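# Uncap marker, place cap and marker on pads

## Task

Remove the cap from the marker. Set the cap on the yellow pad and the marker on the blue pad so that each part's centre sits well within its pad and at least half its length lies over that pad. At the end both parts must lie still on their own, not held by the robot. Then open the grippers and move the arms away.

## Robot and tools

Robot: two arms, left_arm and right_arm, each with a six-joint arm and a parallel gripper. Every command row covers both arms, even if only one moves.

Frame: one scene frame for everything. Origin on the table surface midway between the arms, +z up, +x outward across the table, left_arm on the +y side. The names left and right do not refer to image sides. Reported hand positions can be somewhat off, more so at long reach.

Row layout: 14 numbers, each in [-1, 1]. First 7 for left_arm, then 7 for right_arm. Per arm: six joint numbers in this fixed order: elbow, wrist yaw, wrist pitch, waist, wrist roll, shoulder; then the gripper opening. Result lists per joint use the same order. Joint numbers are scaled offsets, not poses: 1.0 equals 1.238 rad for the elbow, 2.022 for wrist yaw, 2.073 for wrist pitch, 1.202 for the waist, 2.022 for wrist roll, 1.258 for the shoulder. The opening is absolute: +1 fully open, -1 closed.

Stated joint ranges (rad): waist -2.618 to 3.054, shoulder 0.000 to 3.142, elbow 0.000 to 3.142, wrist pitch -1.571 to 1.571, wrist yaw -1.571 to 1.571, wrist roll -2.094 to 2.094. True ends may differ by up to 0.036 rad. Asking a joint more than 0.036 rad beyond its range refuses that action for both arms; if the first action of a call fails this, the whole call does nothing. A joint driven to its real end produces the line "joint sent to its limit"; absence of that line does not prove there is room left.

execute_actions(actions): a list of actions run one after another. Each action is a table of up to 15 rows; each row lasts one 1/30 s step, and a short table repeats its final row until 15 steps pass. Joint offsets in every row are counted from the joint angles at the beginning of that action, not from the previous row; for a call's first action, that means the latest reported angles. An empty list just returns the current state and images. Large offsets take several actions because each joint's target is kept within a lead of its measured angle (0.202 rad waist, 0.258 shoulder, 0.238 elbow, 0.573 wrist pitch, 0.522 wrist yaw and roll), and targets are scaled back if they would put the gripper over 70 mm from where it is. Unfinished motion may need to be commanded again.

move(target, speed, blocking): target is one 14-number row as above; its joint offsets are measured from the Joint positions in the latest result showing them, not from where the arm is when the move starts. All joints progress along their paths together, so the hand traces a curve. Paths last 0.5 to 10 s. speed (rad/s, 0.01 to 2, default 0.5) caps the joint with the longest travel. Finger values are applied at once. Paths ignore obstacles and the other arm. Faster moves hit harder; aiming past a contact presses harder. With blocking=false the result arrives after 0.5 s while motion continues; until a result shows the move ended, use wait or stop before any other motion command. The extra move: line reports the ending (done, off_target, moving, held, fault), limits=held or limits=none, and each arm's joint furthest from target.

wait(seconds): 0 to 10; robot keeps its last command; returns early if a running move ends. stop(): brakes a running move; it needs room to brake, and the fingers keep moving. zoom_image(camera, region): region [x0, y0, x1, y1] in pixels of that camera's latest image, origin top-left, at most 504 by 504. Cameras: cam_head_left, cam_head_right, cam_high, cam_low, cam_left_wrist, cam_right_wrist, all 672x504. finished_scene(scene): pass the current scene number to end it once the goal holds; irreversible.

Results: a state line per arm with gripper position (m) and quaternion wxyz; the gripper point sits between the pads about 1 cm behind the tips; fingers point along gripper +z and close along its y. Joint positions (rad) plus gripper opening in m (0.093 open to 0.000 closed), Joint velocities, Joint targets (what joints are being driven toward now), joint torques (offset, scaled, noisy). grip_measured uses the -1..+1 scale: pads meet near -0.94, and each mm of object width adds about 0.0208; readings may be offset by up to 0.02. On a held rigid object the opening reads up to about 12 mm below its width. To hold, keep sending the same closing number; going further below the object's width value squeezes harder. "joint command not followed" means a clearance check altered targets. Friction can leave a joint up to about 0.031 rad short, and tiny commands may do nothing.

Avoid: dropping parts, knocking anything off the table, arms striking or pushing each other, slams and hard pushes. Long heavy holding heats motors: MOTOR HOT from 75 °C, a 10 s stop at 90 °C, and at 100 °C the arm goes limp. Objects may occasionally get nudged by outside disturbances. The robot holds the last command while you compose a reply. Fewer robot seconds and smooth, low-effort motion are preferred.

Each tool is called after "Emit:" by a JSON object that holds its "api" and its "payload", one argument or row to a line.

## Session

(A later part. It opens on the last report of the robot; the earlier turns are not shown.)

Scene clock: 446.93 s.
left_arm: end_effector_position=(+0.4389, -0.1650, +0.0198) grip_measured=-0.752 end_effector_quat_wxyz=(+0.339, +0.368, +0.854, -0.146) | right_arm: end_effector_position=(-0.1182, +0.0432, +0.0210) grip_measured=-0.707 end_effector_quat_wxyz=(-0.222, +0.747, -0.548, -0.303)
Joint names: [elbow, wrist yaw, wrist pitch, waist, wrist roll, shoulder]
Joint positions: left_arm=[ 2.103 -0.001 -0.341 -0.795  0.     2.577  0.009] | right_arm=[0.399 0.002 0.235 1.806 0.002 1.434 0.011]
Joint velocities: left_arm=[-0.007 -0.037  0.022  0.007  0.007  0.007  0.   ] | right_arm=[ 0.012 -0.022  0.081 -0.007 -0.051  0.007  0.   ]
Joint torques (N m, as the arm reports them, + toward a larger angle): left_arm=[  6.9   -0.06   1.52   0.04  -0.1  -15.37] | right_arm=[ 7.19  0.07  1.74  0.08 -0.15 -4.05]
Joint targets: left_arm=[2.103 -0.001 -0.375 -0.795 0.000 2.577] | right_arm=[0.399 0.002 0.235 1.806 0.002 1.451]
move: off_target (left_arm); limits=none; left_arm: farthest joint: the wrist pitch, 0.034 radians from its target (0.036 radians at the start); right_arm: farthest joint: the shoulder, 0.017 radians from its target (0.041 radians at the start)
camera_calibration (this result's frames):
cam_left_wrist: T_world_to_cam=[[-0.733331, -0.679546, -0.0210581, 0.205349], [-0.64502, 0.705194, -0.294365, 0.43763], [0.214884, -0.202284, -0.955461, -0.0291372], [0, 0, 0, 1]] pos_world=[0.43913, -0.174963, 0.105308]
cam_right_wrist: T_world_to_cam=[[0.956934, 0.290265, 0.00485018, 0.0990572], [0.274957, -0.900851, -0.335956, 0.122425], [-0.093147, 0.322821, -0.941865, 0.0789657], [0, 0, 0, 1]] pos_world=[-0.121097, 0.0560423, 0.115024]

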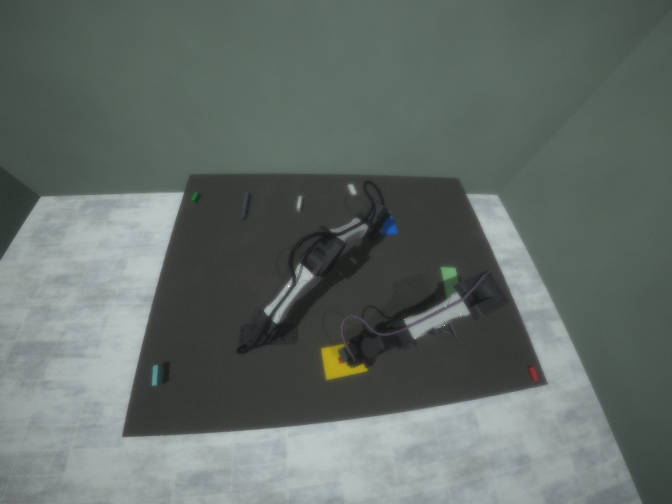

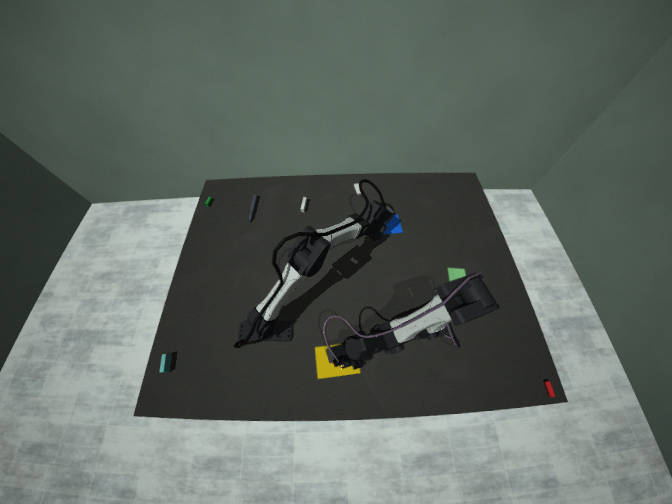

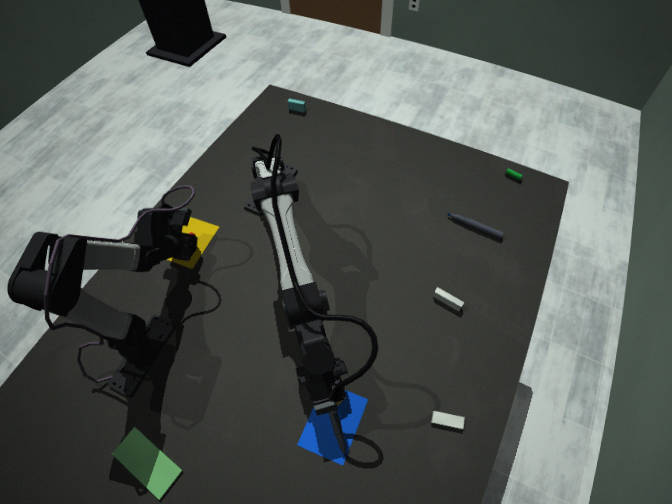

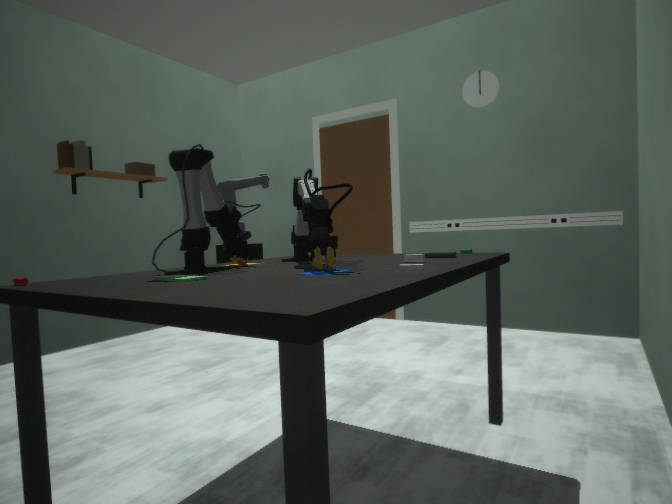

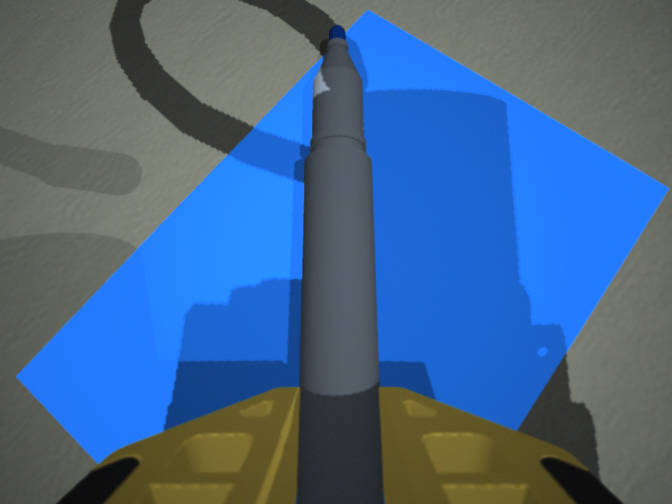

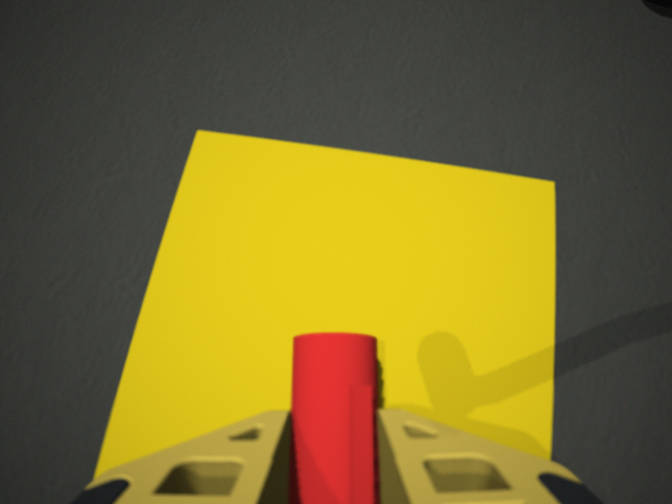

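Emit:
{"api": "zoom_image", "payload": {
  "camera": "cam_low",
  "region": [290, 240, 360, 285]
}}

Emit:
{"api": "zoom_image", "payload": {
  "camera": "cam_low",
  "region": [210, 240, 270, 275]
}}

Region (290, 240, 360, 285) of cam_low's 672x504 image, scaled by 7.200, with more detail than that image has; it fills the top 324 rows of this view, and the rest is white.

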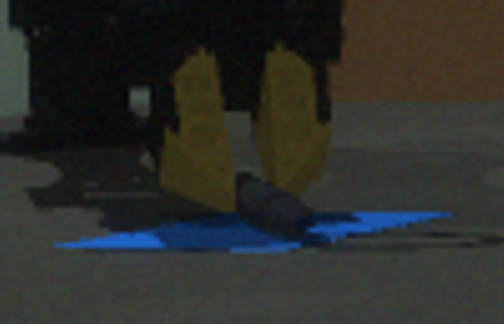

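Region (210, 240, 270, 275) of cam_low's 672x504 image, scaled by 8.400, with more detail than that image has; it fills the top 294 rows of this view, and the rest is white.

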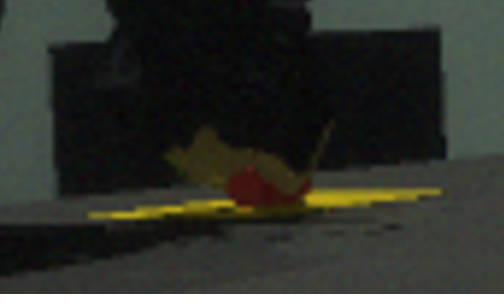

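Emit:
{"api": "zoom_image", "payload": {
  "camera": "cam_left_wrist",
  "region": [240, 0, 440, 250]
}}

Emit:
{"api": "zoom_image", "payload": {
  "camera": "cam_left_wrist",
  "region": [240, 254, 440, 504]
}}

Region (240, 0, 440, 250) of cam_left_wrist's 672x504 image, scaled by 2.016, with more detail than that image has; it fills the left 403 columns of this view, and the rest is white.

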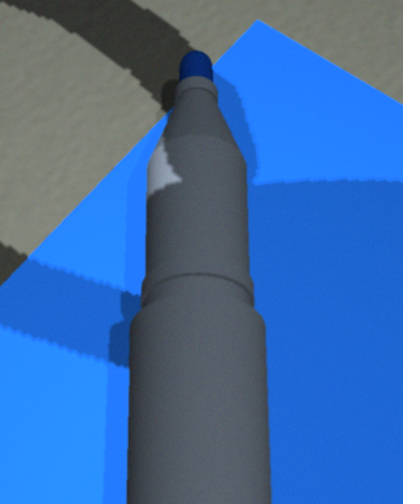

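Region (240, 254, 440, 504) of cam_left_wrist's 672x504 image, scaled by 2.016, with more detail than that image has; it fills the left 403 columns of this view, and the rest is white.

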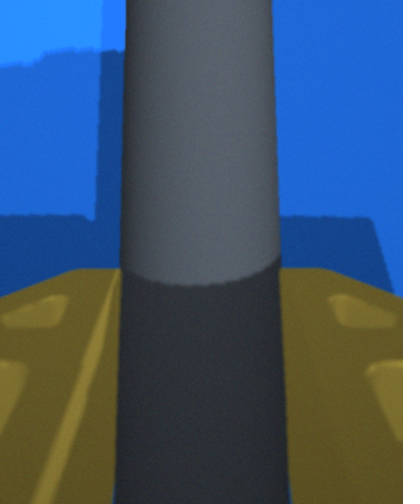

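Emit:
{"api": "execute_actions", "payload": {
  "actions": [
    [[0,0,0,0,0,0,-0.88,0,0,-0.002,0,0,0,-0.88],[0,0,0,0,0,0,-0.86,0,0,-0.004,0,0,0,-0.86],[0,0,0,0,0,0,-0.84,0,0,-0.006,0,0,0,-0.84],[0,0,0,0,0,0,-0.82,0,0,-0.008,0,0,0,-0.82],[0,0,0,0,0,0,-0.80,0,0,-0.010,0,0,0,-0.80],[0,0,0,0,0,0,-0.78,0,0,-0.012,0,0,0,-0.78],[0,0,0,0,0,0,-0.76,0,0,-0.014,0,0,0,-0.76],[0,0,0,0,0,0,-0.74,0,0,-0.016,0,0,0,-0.74],[0,0,0,0,0,0,-0.72,0,0,-0.017,0,0,0,-0.72],[0,0,0,0,0,0,-0.70,0,0,-0.017,0,0,0,-0.70],[0,0,0,0,0,0,-0.69,0,0,-0.017,0,0,0,-0.69],[0,0,0,0,0,0,-0.68,0,0,-0.017,0,0,0,-0.68],[0,0,0,0,0,0,-0.67,0,0,-0.017,0,0,0,-0.67],[0,0,0,0,0,0,-0.66,0,0,-0.017,0,0,0,-0.66],[0,0,0,0,0,0,-0.65,0,0,-0.017,0,0,0,-0.65]]
  ]
}}

Scene clock: 466.87 s.
left_arm: end_effector_position=(+0.4390, -0.1652, +0.0200) grip_measured=-0.649 end_effector_quat_wxyz=(+0.339, +0.368, +0.854, -0.146) | right_arm: end_effector_position=(-0.1181, +0.0430, +0.0208) grip_measured=-0.646 end_effector_quat_wxyz=(-0.222, +0.747, -0.549, -0.302)
Joint names: [elbow, wrist yaw, wrist pitch, waist, wrist roll, shoulder]
Joint positions: left_arm=[ 2.103 -0.001 -0.34  -0.795  0.     2.577  0.014] | right_arm=[0.399 0.002 0.233 1.806 0.002 1.434 0.014]
Joint velocities: left_arm=[-0.017  0.051 -0.066 -0.002  0.007 -0.002  0.007] | right_arm=[-0.007 -0.037  0.066  0.017 -0.007 -0.012  0.008]
Joint torques (N m, as the arm reports them, + toward a larger angle): left_arm=[  6.87  -0.06   1.82   0.05  -0.1  -15.37] | right_arm=[ 7.24  0.07  1.43  0.08 -0.15 -5.43]
Joint targets: left_arm=[2.103 -0.001 -0.342 -0.795 0.000 2.577] | right_arm=[0.399 0.002 0.200 1.806 0.002 1.434]
camera_calibration (this result's frames):
cam_left_wrist: T_world_to_cam=[[-0.733314, -0.679564, -0.0210694, 0.205345], [-0.644788, 0.704949, -0.295458, 0.437758], [0.215635, -0.203078, -0.955123, -0.0294826], [0, 0, 0, 1]] pos_world=[0.439202, -0.175039, 0.105506]
cam_right_wrist: T_world_to_cam=[[0.956932, 0.290272, 0.00486871, 0.0990543], [0.275111, -0.901339, -0.334518, 0.122098], [-0.092713, 0.32145, -0.942377, 0.0789333], [0, 0, 0, 1]] pos_world=[-0.121061, 0.0559258, 0.114747]

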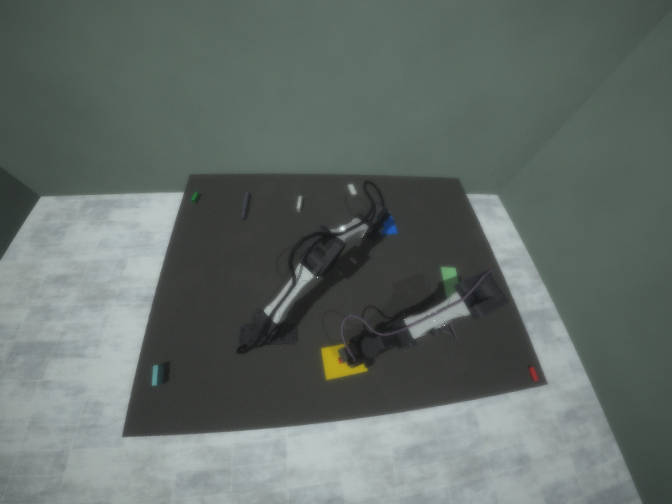

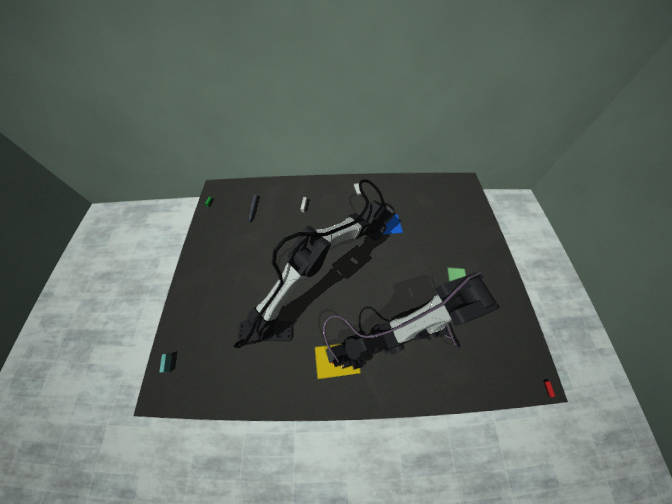

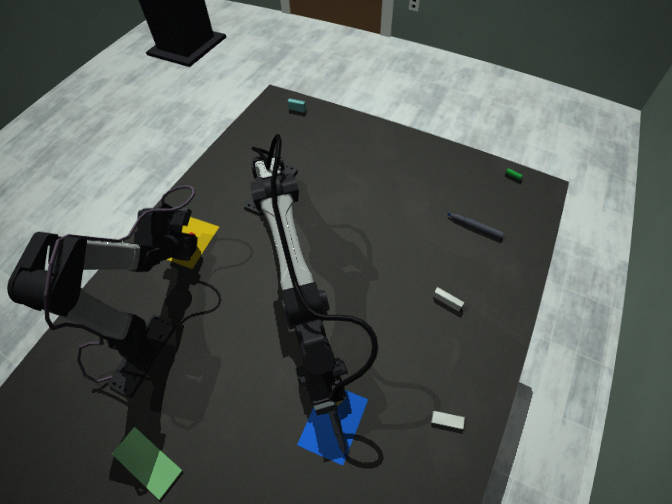

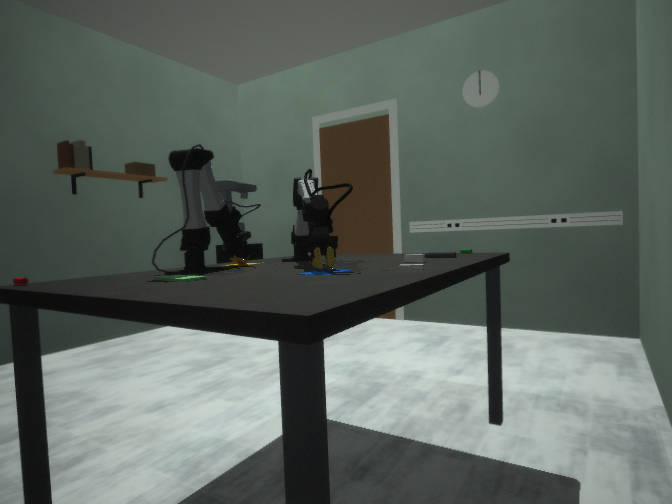

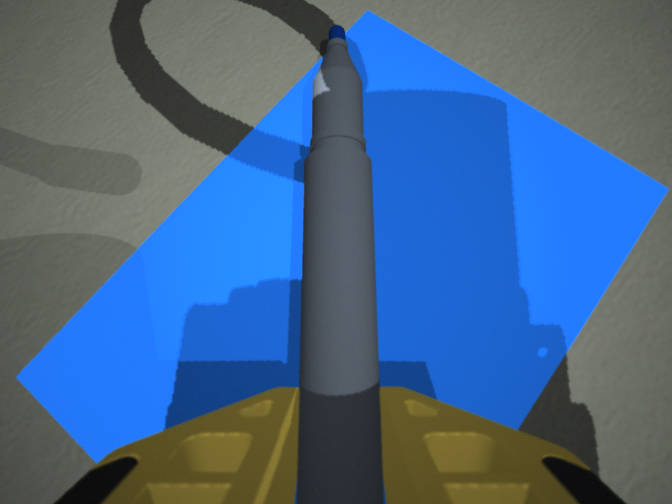

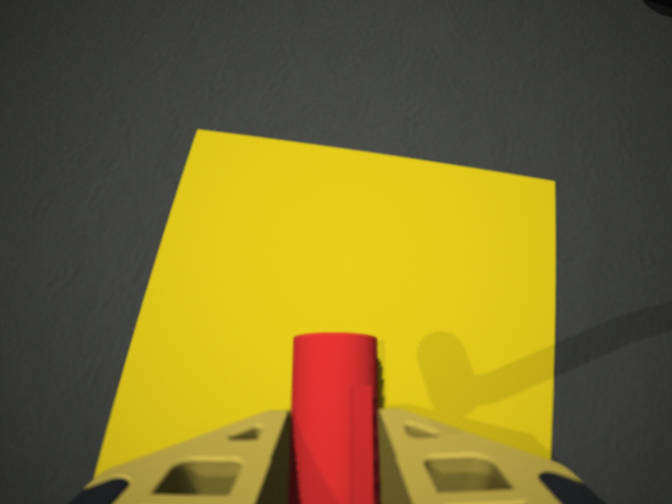

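Emit:
{"api": "execute_actions", "payload": {
  "actions": [
    [[0,0,0,0,0,0,-0.63,0,0,0,0,0,0,-0.63],[0,0,0,0,0,0,-0.61,0,0,0,0,0,0,-0.61],[0,0,0,0,0,0,-0.59,0,0,0,0,0,0,-0.59],[0,0,0,0,0,0,-0.575,0,0,0,0,0,0,-0.575],[0,0,0,0,0,0,-0.56,0,0,0,0,0,0,-0.56],[0,0,0,0,0,0,-0.545,0,0,0,0,0,0,-0.545],[0,0,0,0,0,0,-0.53,0,0,0,0,0,0,-0.53],[0,0,0,0,0,0,-0.51,0,0,0,0,0,0,-0.51],[0,0,0,0,0,0,-0.48,0,0,0,0,0,0,-0.48],[0,0,0,0,0,0,-0.44,0,0,0,0,0,0,-0.44],[0,0,0,0,0,0,-0.39,0,0,0,0,0,0,-0.38],[0,0,0,0,0,0,-0.33,0,0,0,0,0,0,-0.31],[0,0,0,0,0,0,-0.27,0,0,0,0,0,0,-0.23],[0,0,0,0,0,0,-0.21,0,0,0,0,0,0,-0.15],[0,0,0,0,0,0,-0.15,0,0,0,0,0,0,-0.07]]
  ]
}}

Scene clock: 472.57 s.
left_arm: end_effector_position=(+0.4390, -0.1652, +0.0200) grip_measured=-0.179 end_effector_quat_wxyz=(+0.339, +0.368, +0.854, -0.146) | right_arm: end_effector_position=(-0.1181, +0.0430, +0.0208) grip_measured=-0.109 end_effector_quat_wxyz=(-0.222, +0.747, -0.549, -0.302)
Joint names: [elbow, wrist yaw, wrist pitch, waist, wrist roll, shoulder]
Joint positions: left_arm=[ 2.103 -0.001 -0.34  -0.795  0.     2.577  0.037] | right_arm=[0.399 0.002 0.233 1.806 0.002 1.434 0.04 ]
Joint velocities: left_arm=[-0.002 -0.022  0.051 -0.007  0.022  0.012  0.055] | right_arm=[ 0.022 -0.007  0.007 -0.012  0.037 -0.022  0.076]
Joint torques (N m, as the arm reports them, + toward a larger angle): left_arm=[  7.03  -0.06   1.84   0.04  -0.1  -15.37] | right_arm=[ 7.22  0.06  1.74  0.05 -0.14 -5.43]
Joint targets: left_arm=[2.103 -0.001 -0.340 -0.795 0.000 2.577] | right_arm=[0.399 0.002 0.233 1.806 0.002 1.434]
camera_calibration (this result's frames):
cam_left_wrist: T_world_to_cam=[[-0.733314, -0.679564, -0.0210694, 0.205345], [-0.644788, 0.704949, -0.295458, 0.437758], [0.215635, -0.203078, -0.955123, -0.0294826], [0, 0, 0, 1]] pos_world=[0.439202, -0.175039, 0.105506]
cam_right_wrist: T_world_to_cam=[[0.956932, 0.290272, 0.00486871, 0.0990543], [0.275111, -0.901339, -0.334518, 0.122098], [-0.092713, 0.32145, -0.942377, 0.0789333], [0, 0, 0, 1]] pos_world=[-0.121061, 0.0559258, 0.114747]

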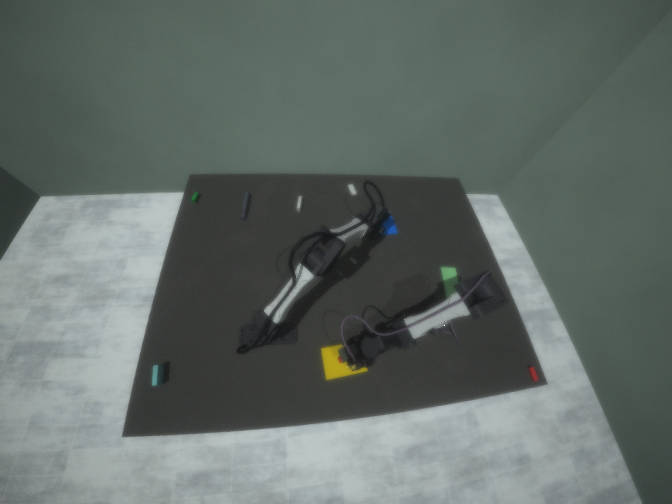

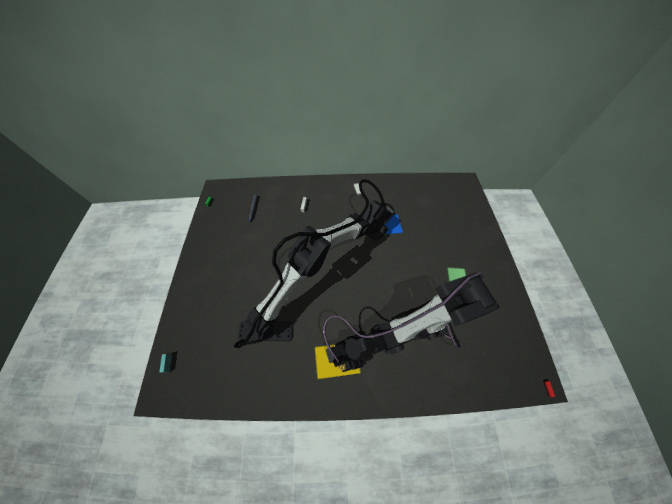

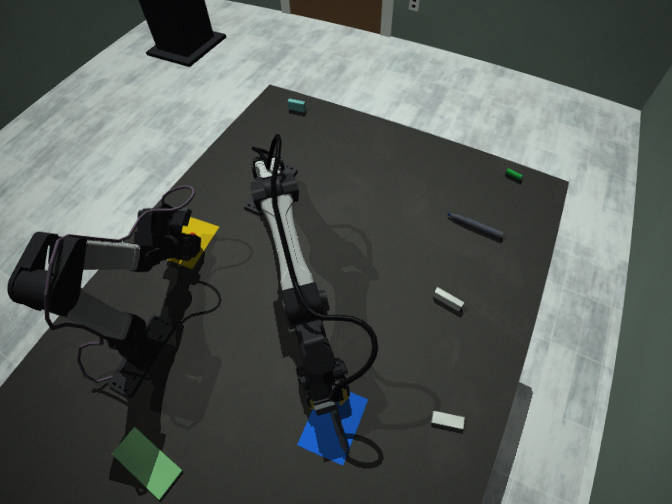

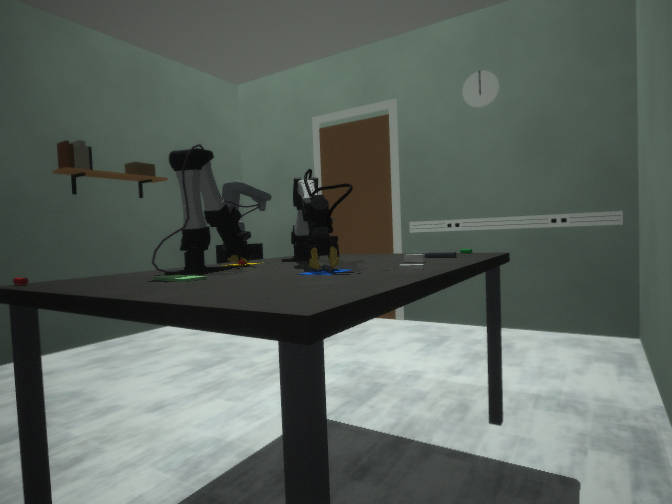

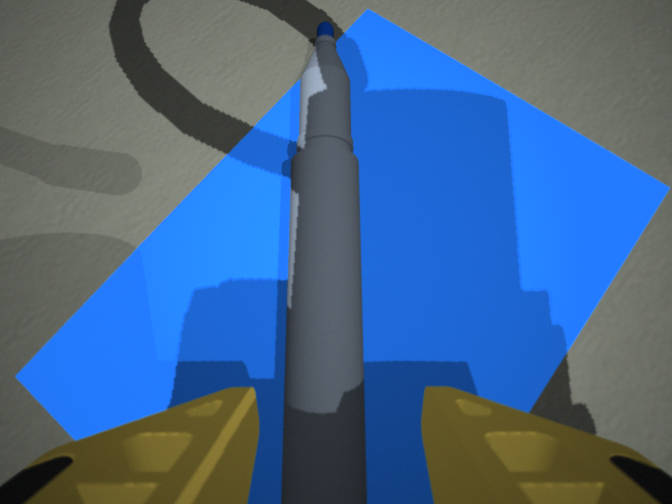

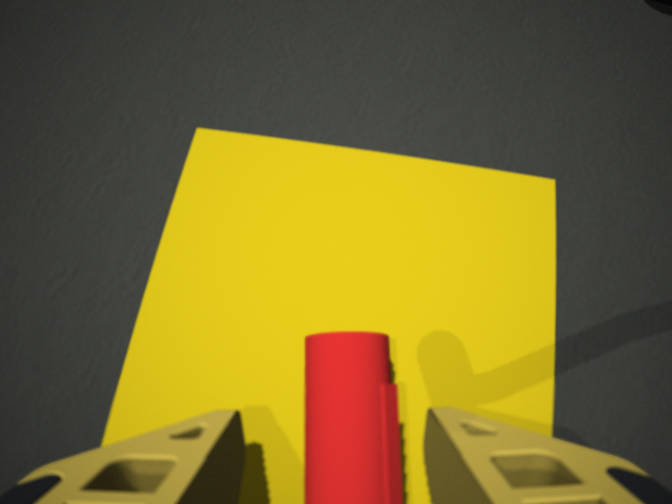

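Emit:
{"api": "execute_actions", "payload": {
  "actions": []
}}

Scene clock: 474.30 s.
left_arm: end_effector_position=(+0.4390, -0.1652, +0.0200) grip_measured=-0.152 end_effector_quat_wxyz=(+0.339, +0.368, +0.854, -0.146) | right_arm: end_effector_position=(-0.1181, +0.0430, +0.0208) grip_measured=-0.072 end_effector_quat_wxyz=(-0.222, +0.747, -0.549, -0.302)
Joint names: [elbow, wrist yaw, wrist pitch, waist, wrist roll, shoulder]
Joint positions: left_arm=[ 2.103 -0.001 -0.34  -0.795  0.     2.577  0.038] | right_arm=[0.399 0.002 0.233 1.806 0.002 1.434 0.042]
Joint velocities: left_arm=[-0.002 -0.022 -0.051  0.007  0.066 -0.002 -0.   ] | right_arm=[ 0.002  0.007 -0.095  0.017 -0.037  0.002  0.   ]
Joint torques (N m, as the arm reports them, + toward a larger angle): left_arm=[  6.89  -0.06   1.83   0.06  -0.1  -15.37] | right_arm=[ 7.23  0.07  1.74  0.07 -0.14 -5.43]
Joint targets: left_arm=[2.103 -0.001 -0.340 -0.795 0.000 2.577] | right_arm=[0.399 0.002 0.233 1.806 0.002 1.434]
camera_calibration (this result's frames):
cam_left_wrist: T_world_to_cam=[[-0.733314, -0.679564, -0.0210694, 0.205345], [-0.644788, 0.704949, -0.295458, 0.437758], [0.215635, -0.203078, -0.955123, -0.0294826], [0, 0, 0, 1]] pos_world=[0.439202, -0.175039, 0.105506]
cam_right_wrist: T_world_to_cam=[[0.956932, 0.290272, 0.00486871, 0.0990543], [0.275111, -0.901339, -0.334518, 0.122098], [-0.092713, 0.32145, -0.942377, 0.0789333], [0, 0, 0, 1]] pos_world=[-0.121061, 0.0559258, 0.114747]

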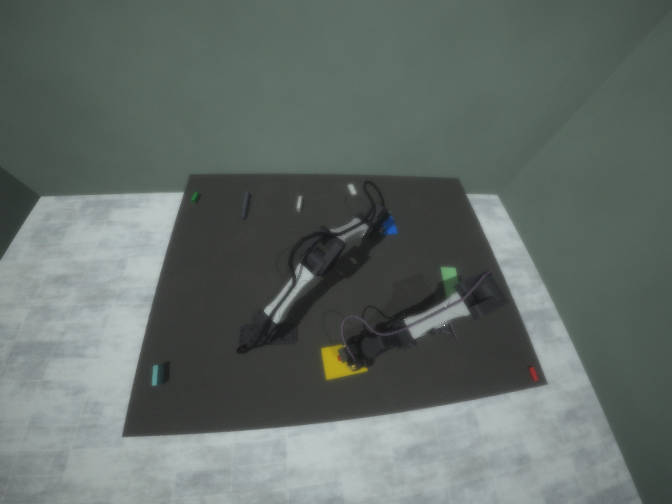

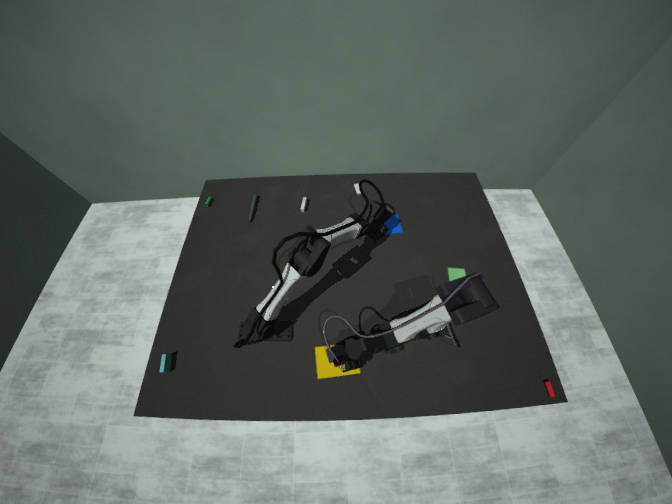

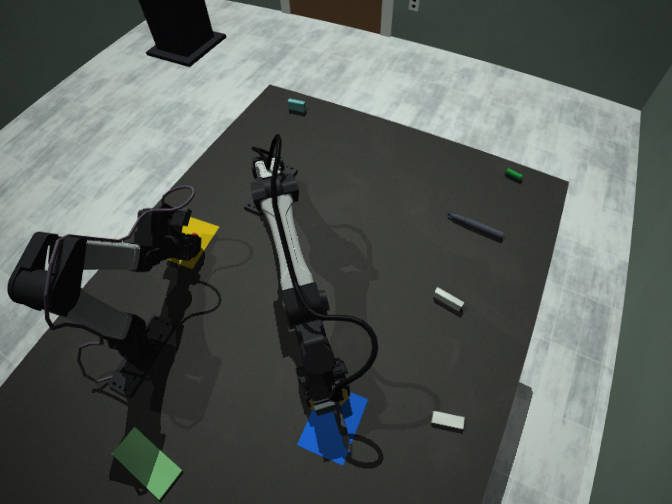

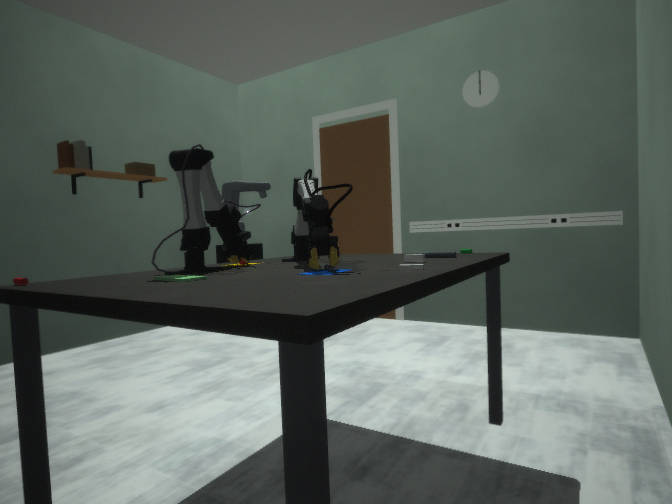

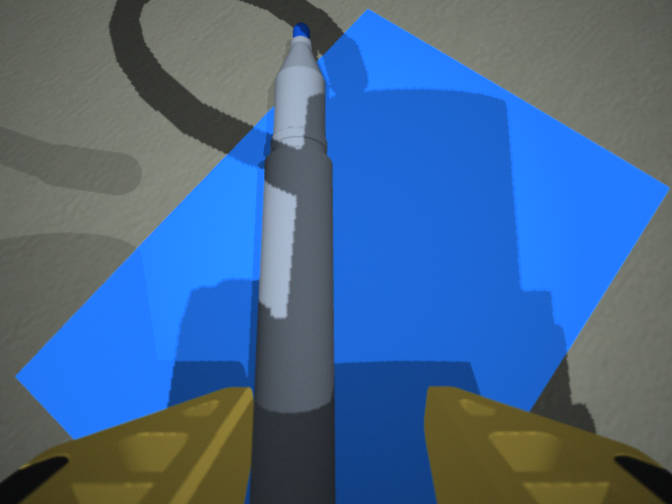

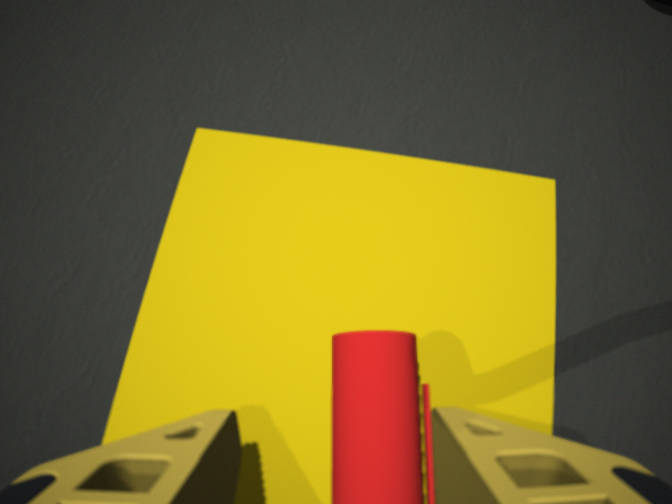

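Emit:
{"api": "execute_actions", "payload": {
  "actions": [
    [[0,0,0,0,0,0,-0.14,0,0,0,0,0,0,-0.05],[0,0,0,0,0,0,-0.13,0,0,0,0,0,0,-0.02],[0,0,0,0,0,0,-0.12,0,0,0,0,0,0,0.01],[0,0,0,0,0,0,-0.11,0,0,0,0,0,0,0.04],[0,0,0,0,0,0,-0.10,0,0,0,0,0,0,0.07],[0,0,0,0,0,0,-0.09,0,0,0,0,0,0,0.10],[0,0,0,0,0,0,-0.08,0,0,0,0,0,0,0.13],[0,0,0,0,0,0,-0.07,0,0,0,0,0,0,0.16],[0,0,0,0,0,0,-0.06,0,0,0,0,0,0,0.20],[0,0,0,0,0,0,-0.05,0,0,0,0,0,0,0.24],[0,0,0,0,0,0,-0.04,0,0,0,0,0,0,0.28],[0,0,0,0,0,0,-0.03,0,0,0,0,0,0,0.32],[0,0,0,0,0,0,-0.02,0,0,0,0,0,0,0.36],[0,0,0,0,0,0,-0.01,0,0,0,0,0,0,0.40],[0,0,0,0,0,0,0.0,0,0,0,0,0,0,0.44]]
  ]
}}

Emit:
{"api": "wait", "payload": {
  "seconds": 1.5
}}

Scene clock: 481.47 s.
left_arm: end_effector_position=(+0.4390, -0.1652, +0.0200) grip_measured=-0.006 end_effector_quat_wxyz=(+0.339, +0.368, +0.854, -0.146) | right_arm: end_effector_position=(-0.1181, +0.0430, +0.0208) grip_measured=+0.420 end_effector_quat_wxyz=(-0.222, +0.747, -0.549, -0.302)
Joint names: [elbow, wrist yaw, wrist pitch, waist, wrist roll, shoulder]
Joint positions: left_arm=[ 2.103 -0.001 -0.34  -0.795  0.     2.577  0.045] | right_arm=[0.399 0.002 0.233 1.806 0.002 1.434 0.065]
Joint velocities: left_arm=[-0.012 -0.037  0.051 -0.007 -0.081  0.002  0.009] | right_arm=[-0.007  0.007 -0.037  0.022  0.037 -0.007  0.038]
Joint torques (N m, as the arm reports them, + toward a larger angle): left_arm=[  6.87  -0.06   1.83   0.05  -0.1  -15.37] | right_arm=[ 7.24  0.07  1.74  0.06 -0.14 -5.44]
Joint targets: left_arm=[2.103 -0.001 -0.340 -0.795 0.000 2.577] | right_arm=[0.399 0.002 0.233 1.806 0.002 1.434]
MOTOR HOT: a motor of the left arm reached 75 °C. Now the hottest motor of the left arm, the shoulder, reports 75 °C. The controller's stop level is 90 °C. To cool a motor, set the load down, stop pushing, or move to a pose that needs little force.
camera_calibration (this result's frames):
cam_left_wrist: T_world_to_cam=[[-0.733314, -0.679564, -0.0210694, 0.205345], [-0.644788, 0.704949, -0.295458, 0.437758], [0.215635, -0.203078, -0.955123, -0.0294826], [0, 0, 0, 1]] pos_world=[0.439202, -0.175039, 0.105506]
cam_right_wrist: T_world_to_cam=[[0.956932, 0.290272, 0.00486871, 0.0990543], [0.275111, -0.901339, -0.334518, 0.122098], [-0.092713, 0.32145, -0.942377, 0.0789333], [0, 0, 0, 1]] pos_world=[-0.121061, 0.0559258, 0.114747]

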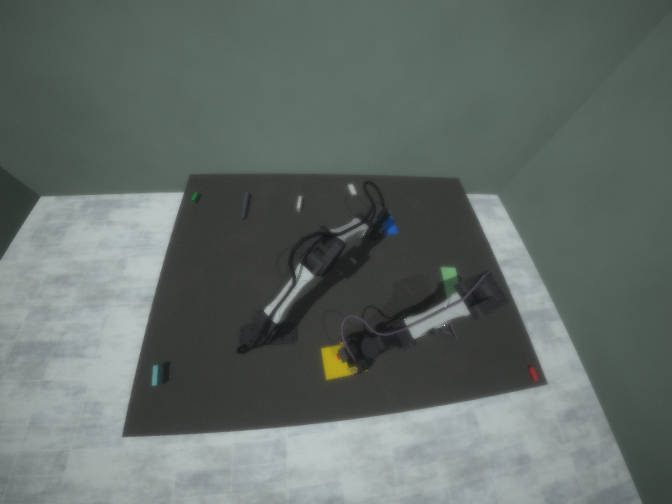

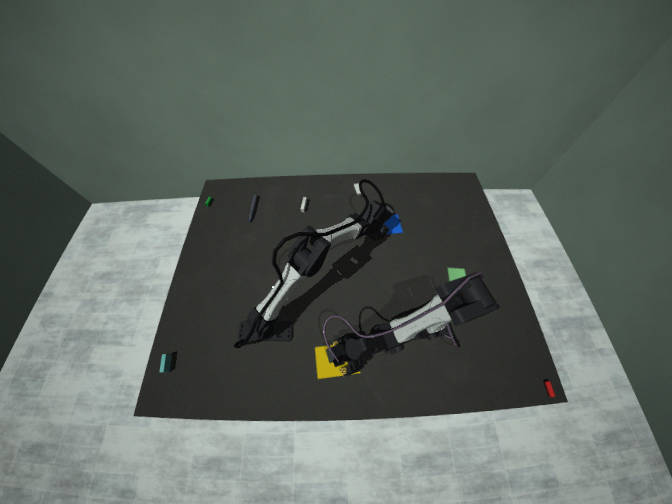

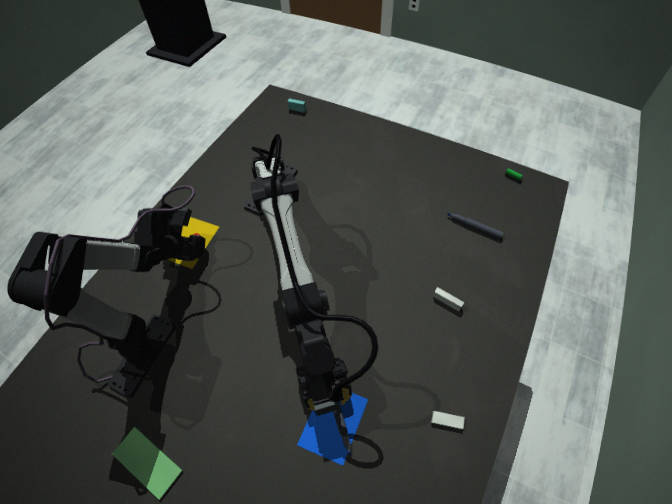

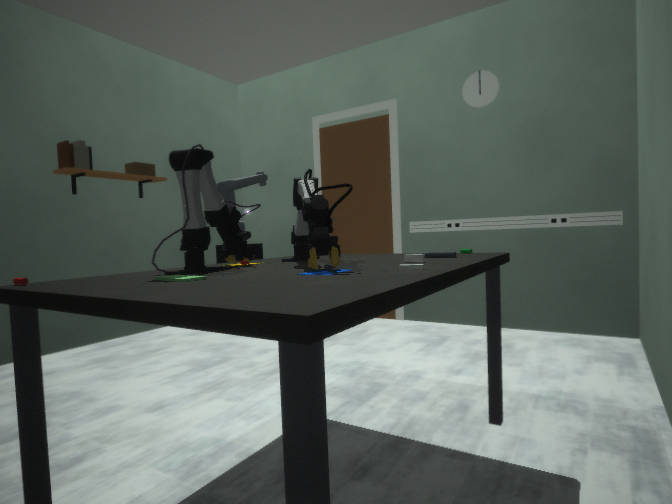

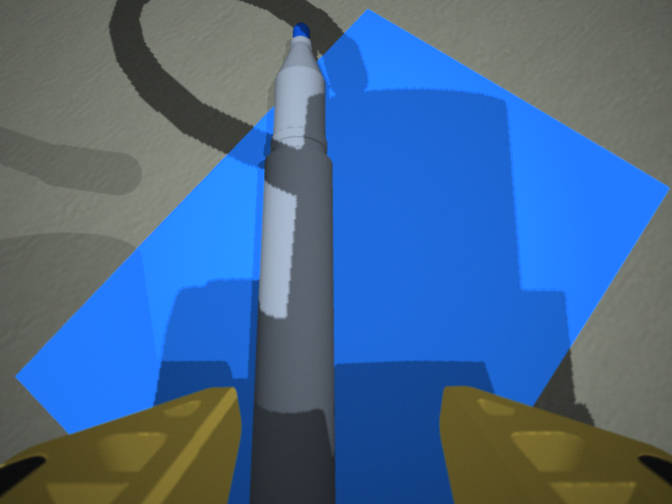

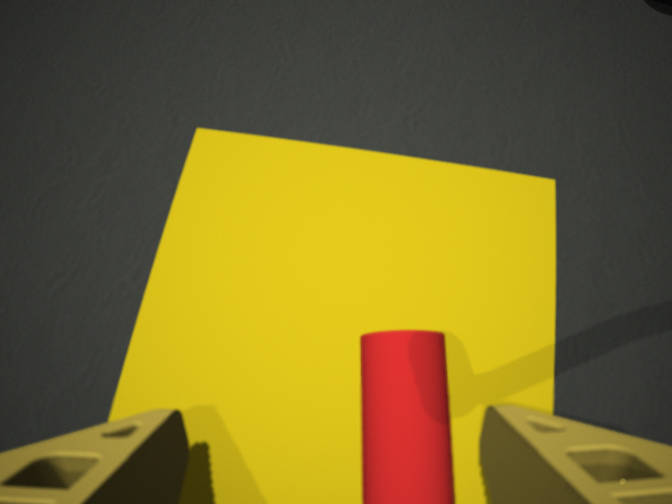

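Scene clock: 482.97 s.
left_arm: end_effector_position=(+0.4390, -0.1652, +0.0200) grip_measured=-0.002 end_effector_quat_wxyz=(+0.339, +0.368, +0.854, -0.146) | right_arm: end_effector_position=(-0.1181, +0.0430, +0.0208) grip_measured=+0.438 end_effector_quat_wxyz=(-0.222, +0.747, -0.549, -0.302)
Joint names: [elbow, wrist yaw, wrist pitch, waist, wrist roll, shoulder]
Joint positions: left_arm=[ 2.103 -0.001 -0.34  -0.795  0.     2.577  0.045] | right_arm=[0.399 0.002 0.233 1.806 0.002 1.434 0.066]
Joint velocities: left_arm=[ 0.002 -0.007  0.037 -0.007 -0.007  0.007 -0.001] | right_arm=[-0.002 -0.007 -0.022 -0.007 -0.051  0.002 -0.001]
Joint torques (N m, as the arm reports them, + toward a larger angle): left_arm=[  6.87  -0.06   1.83   0.05  -0.1  -15.37] | right_arm=[ 7.24  0.07  1.74  0.06 -0.15 -5.43]
Joint targets: left_arm=[2.103 -0.001 -0.340 -0.795 0.000 2.577] | right_arm=[0.399 0.002 0.233 1.806 0.002 1.434]
MOTOR HOT: still on. Now the hottest motor of the left arm, the shoulder, reports 76 °C; the controller's stop level is 90 °C.
wait: 1.50 s; at rest by 0.20 s
camera_calibration (this result's frames):
cam_left_wrist: T_world_to_cam=[[-0.733314, -0.679564, -0.0210694, 0.205345], [-0.644788, 0.704949, -0.295458, 0.437758], [0.215635, -0.203078, -0.955123, -0.0294826], [0, 0, 0, 1]] pos_world=[0.439202, -0.175039, 0.105506]
cam_right_wrist: T_world_to_cam=[[0.956932, 0.290272, 0.00486871, 0.0990543], [0.275111, -0.901339, -0.334518, 0.122098], [-0.092713, 0.32145, -0.942377, 0.0789333], [0, 0, 0, 1]] pos_world=[-0.121061, 0.0559258, 0.114747]

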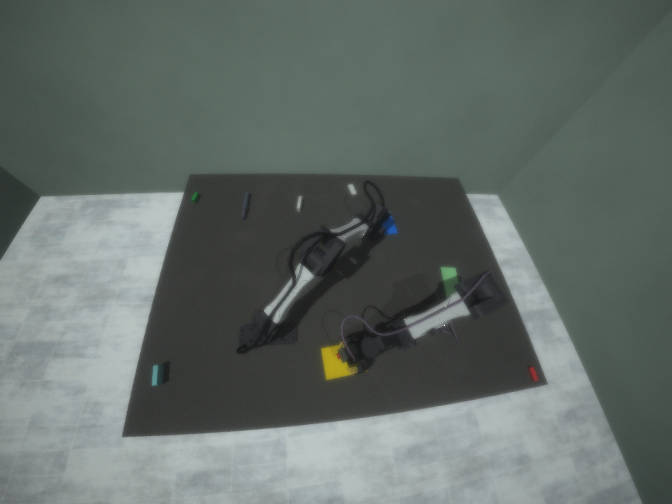

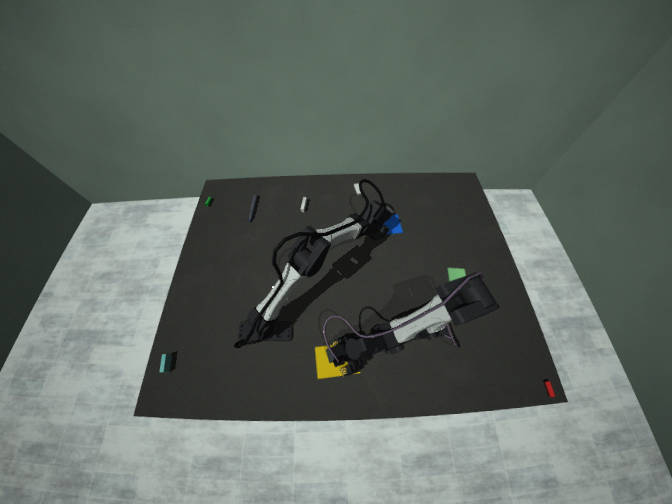

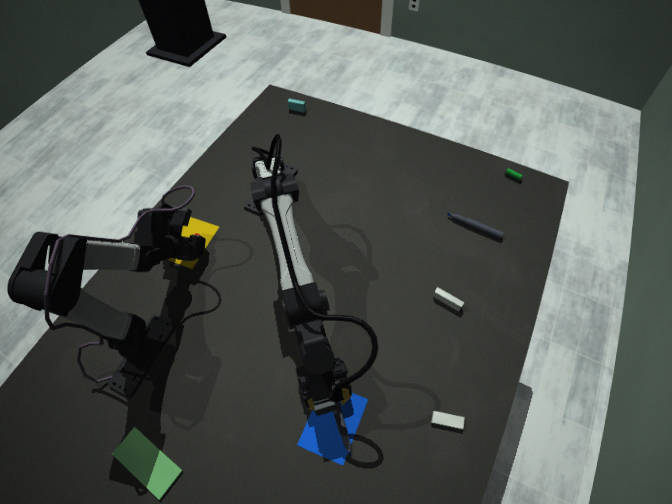

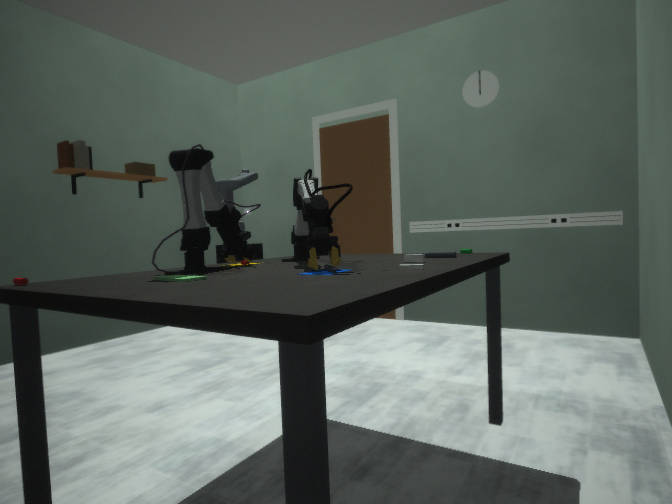

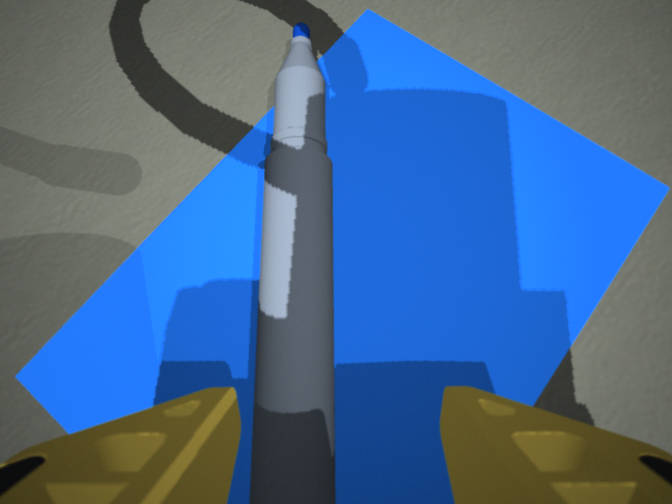

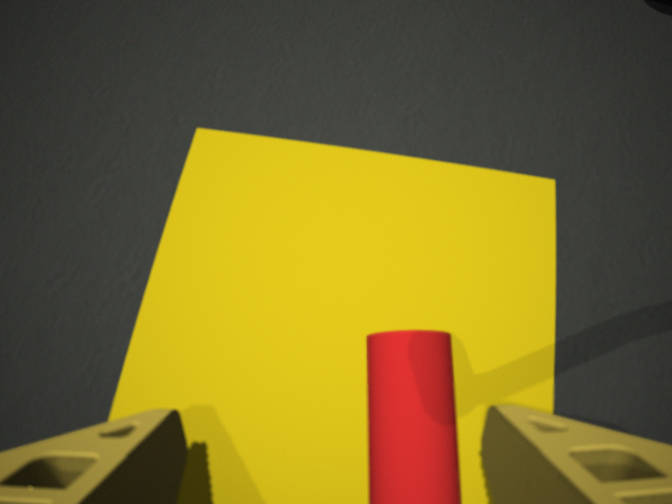

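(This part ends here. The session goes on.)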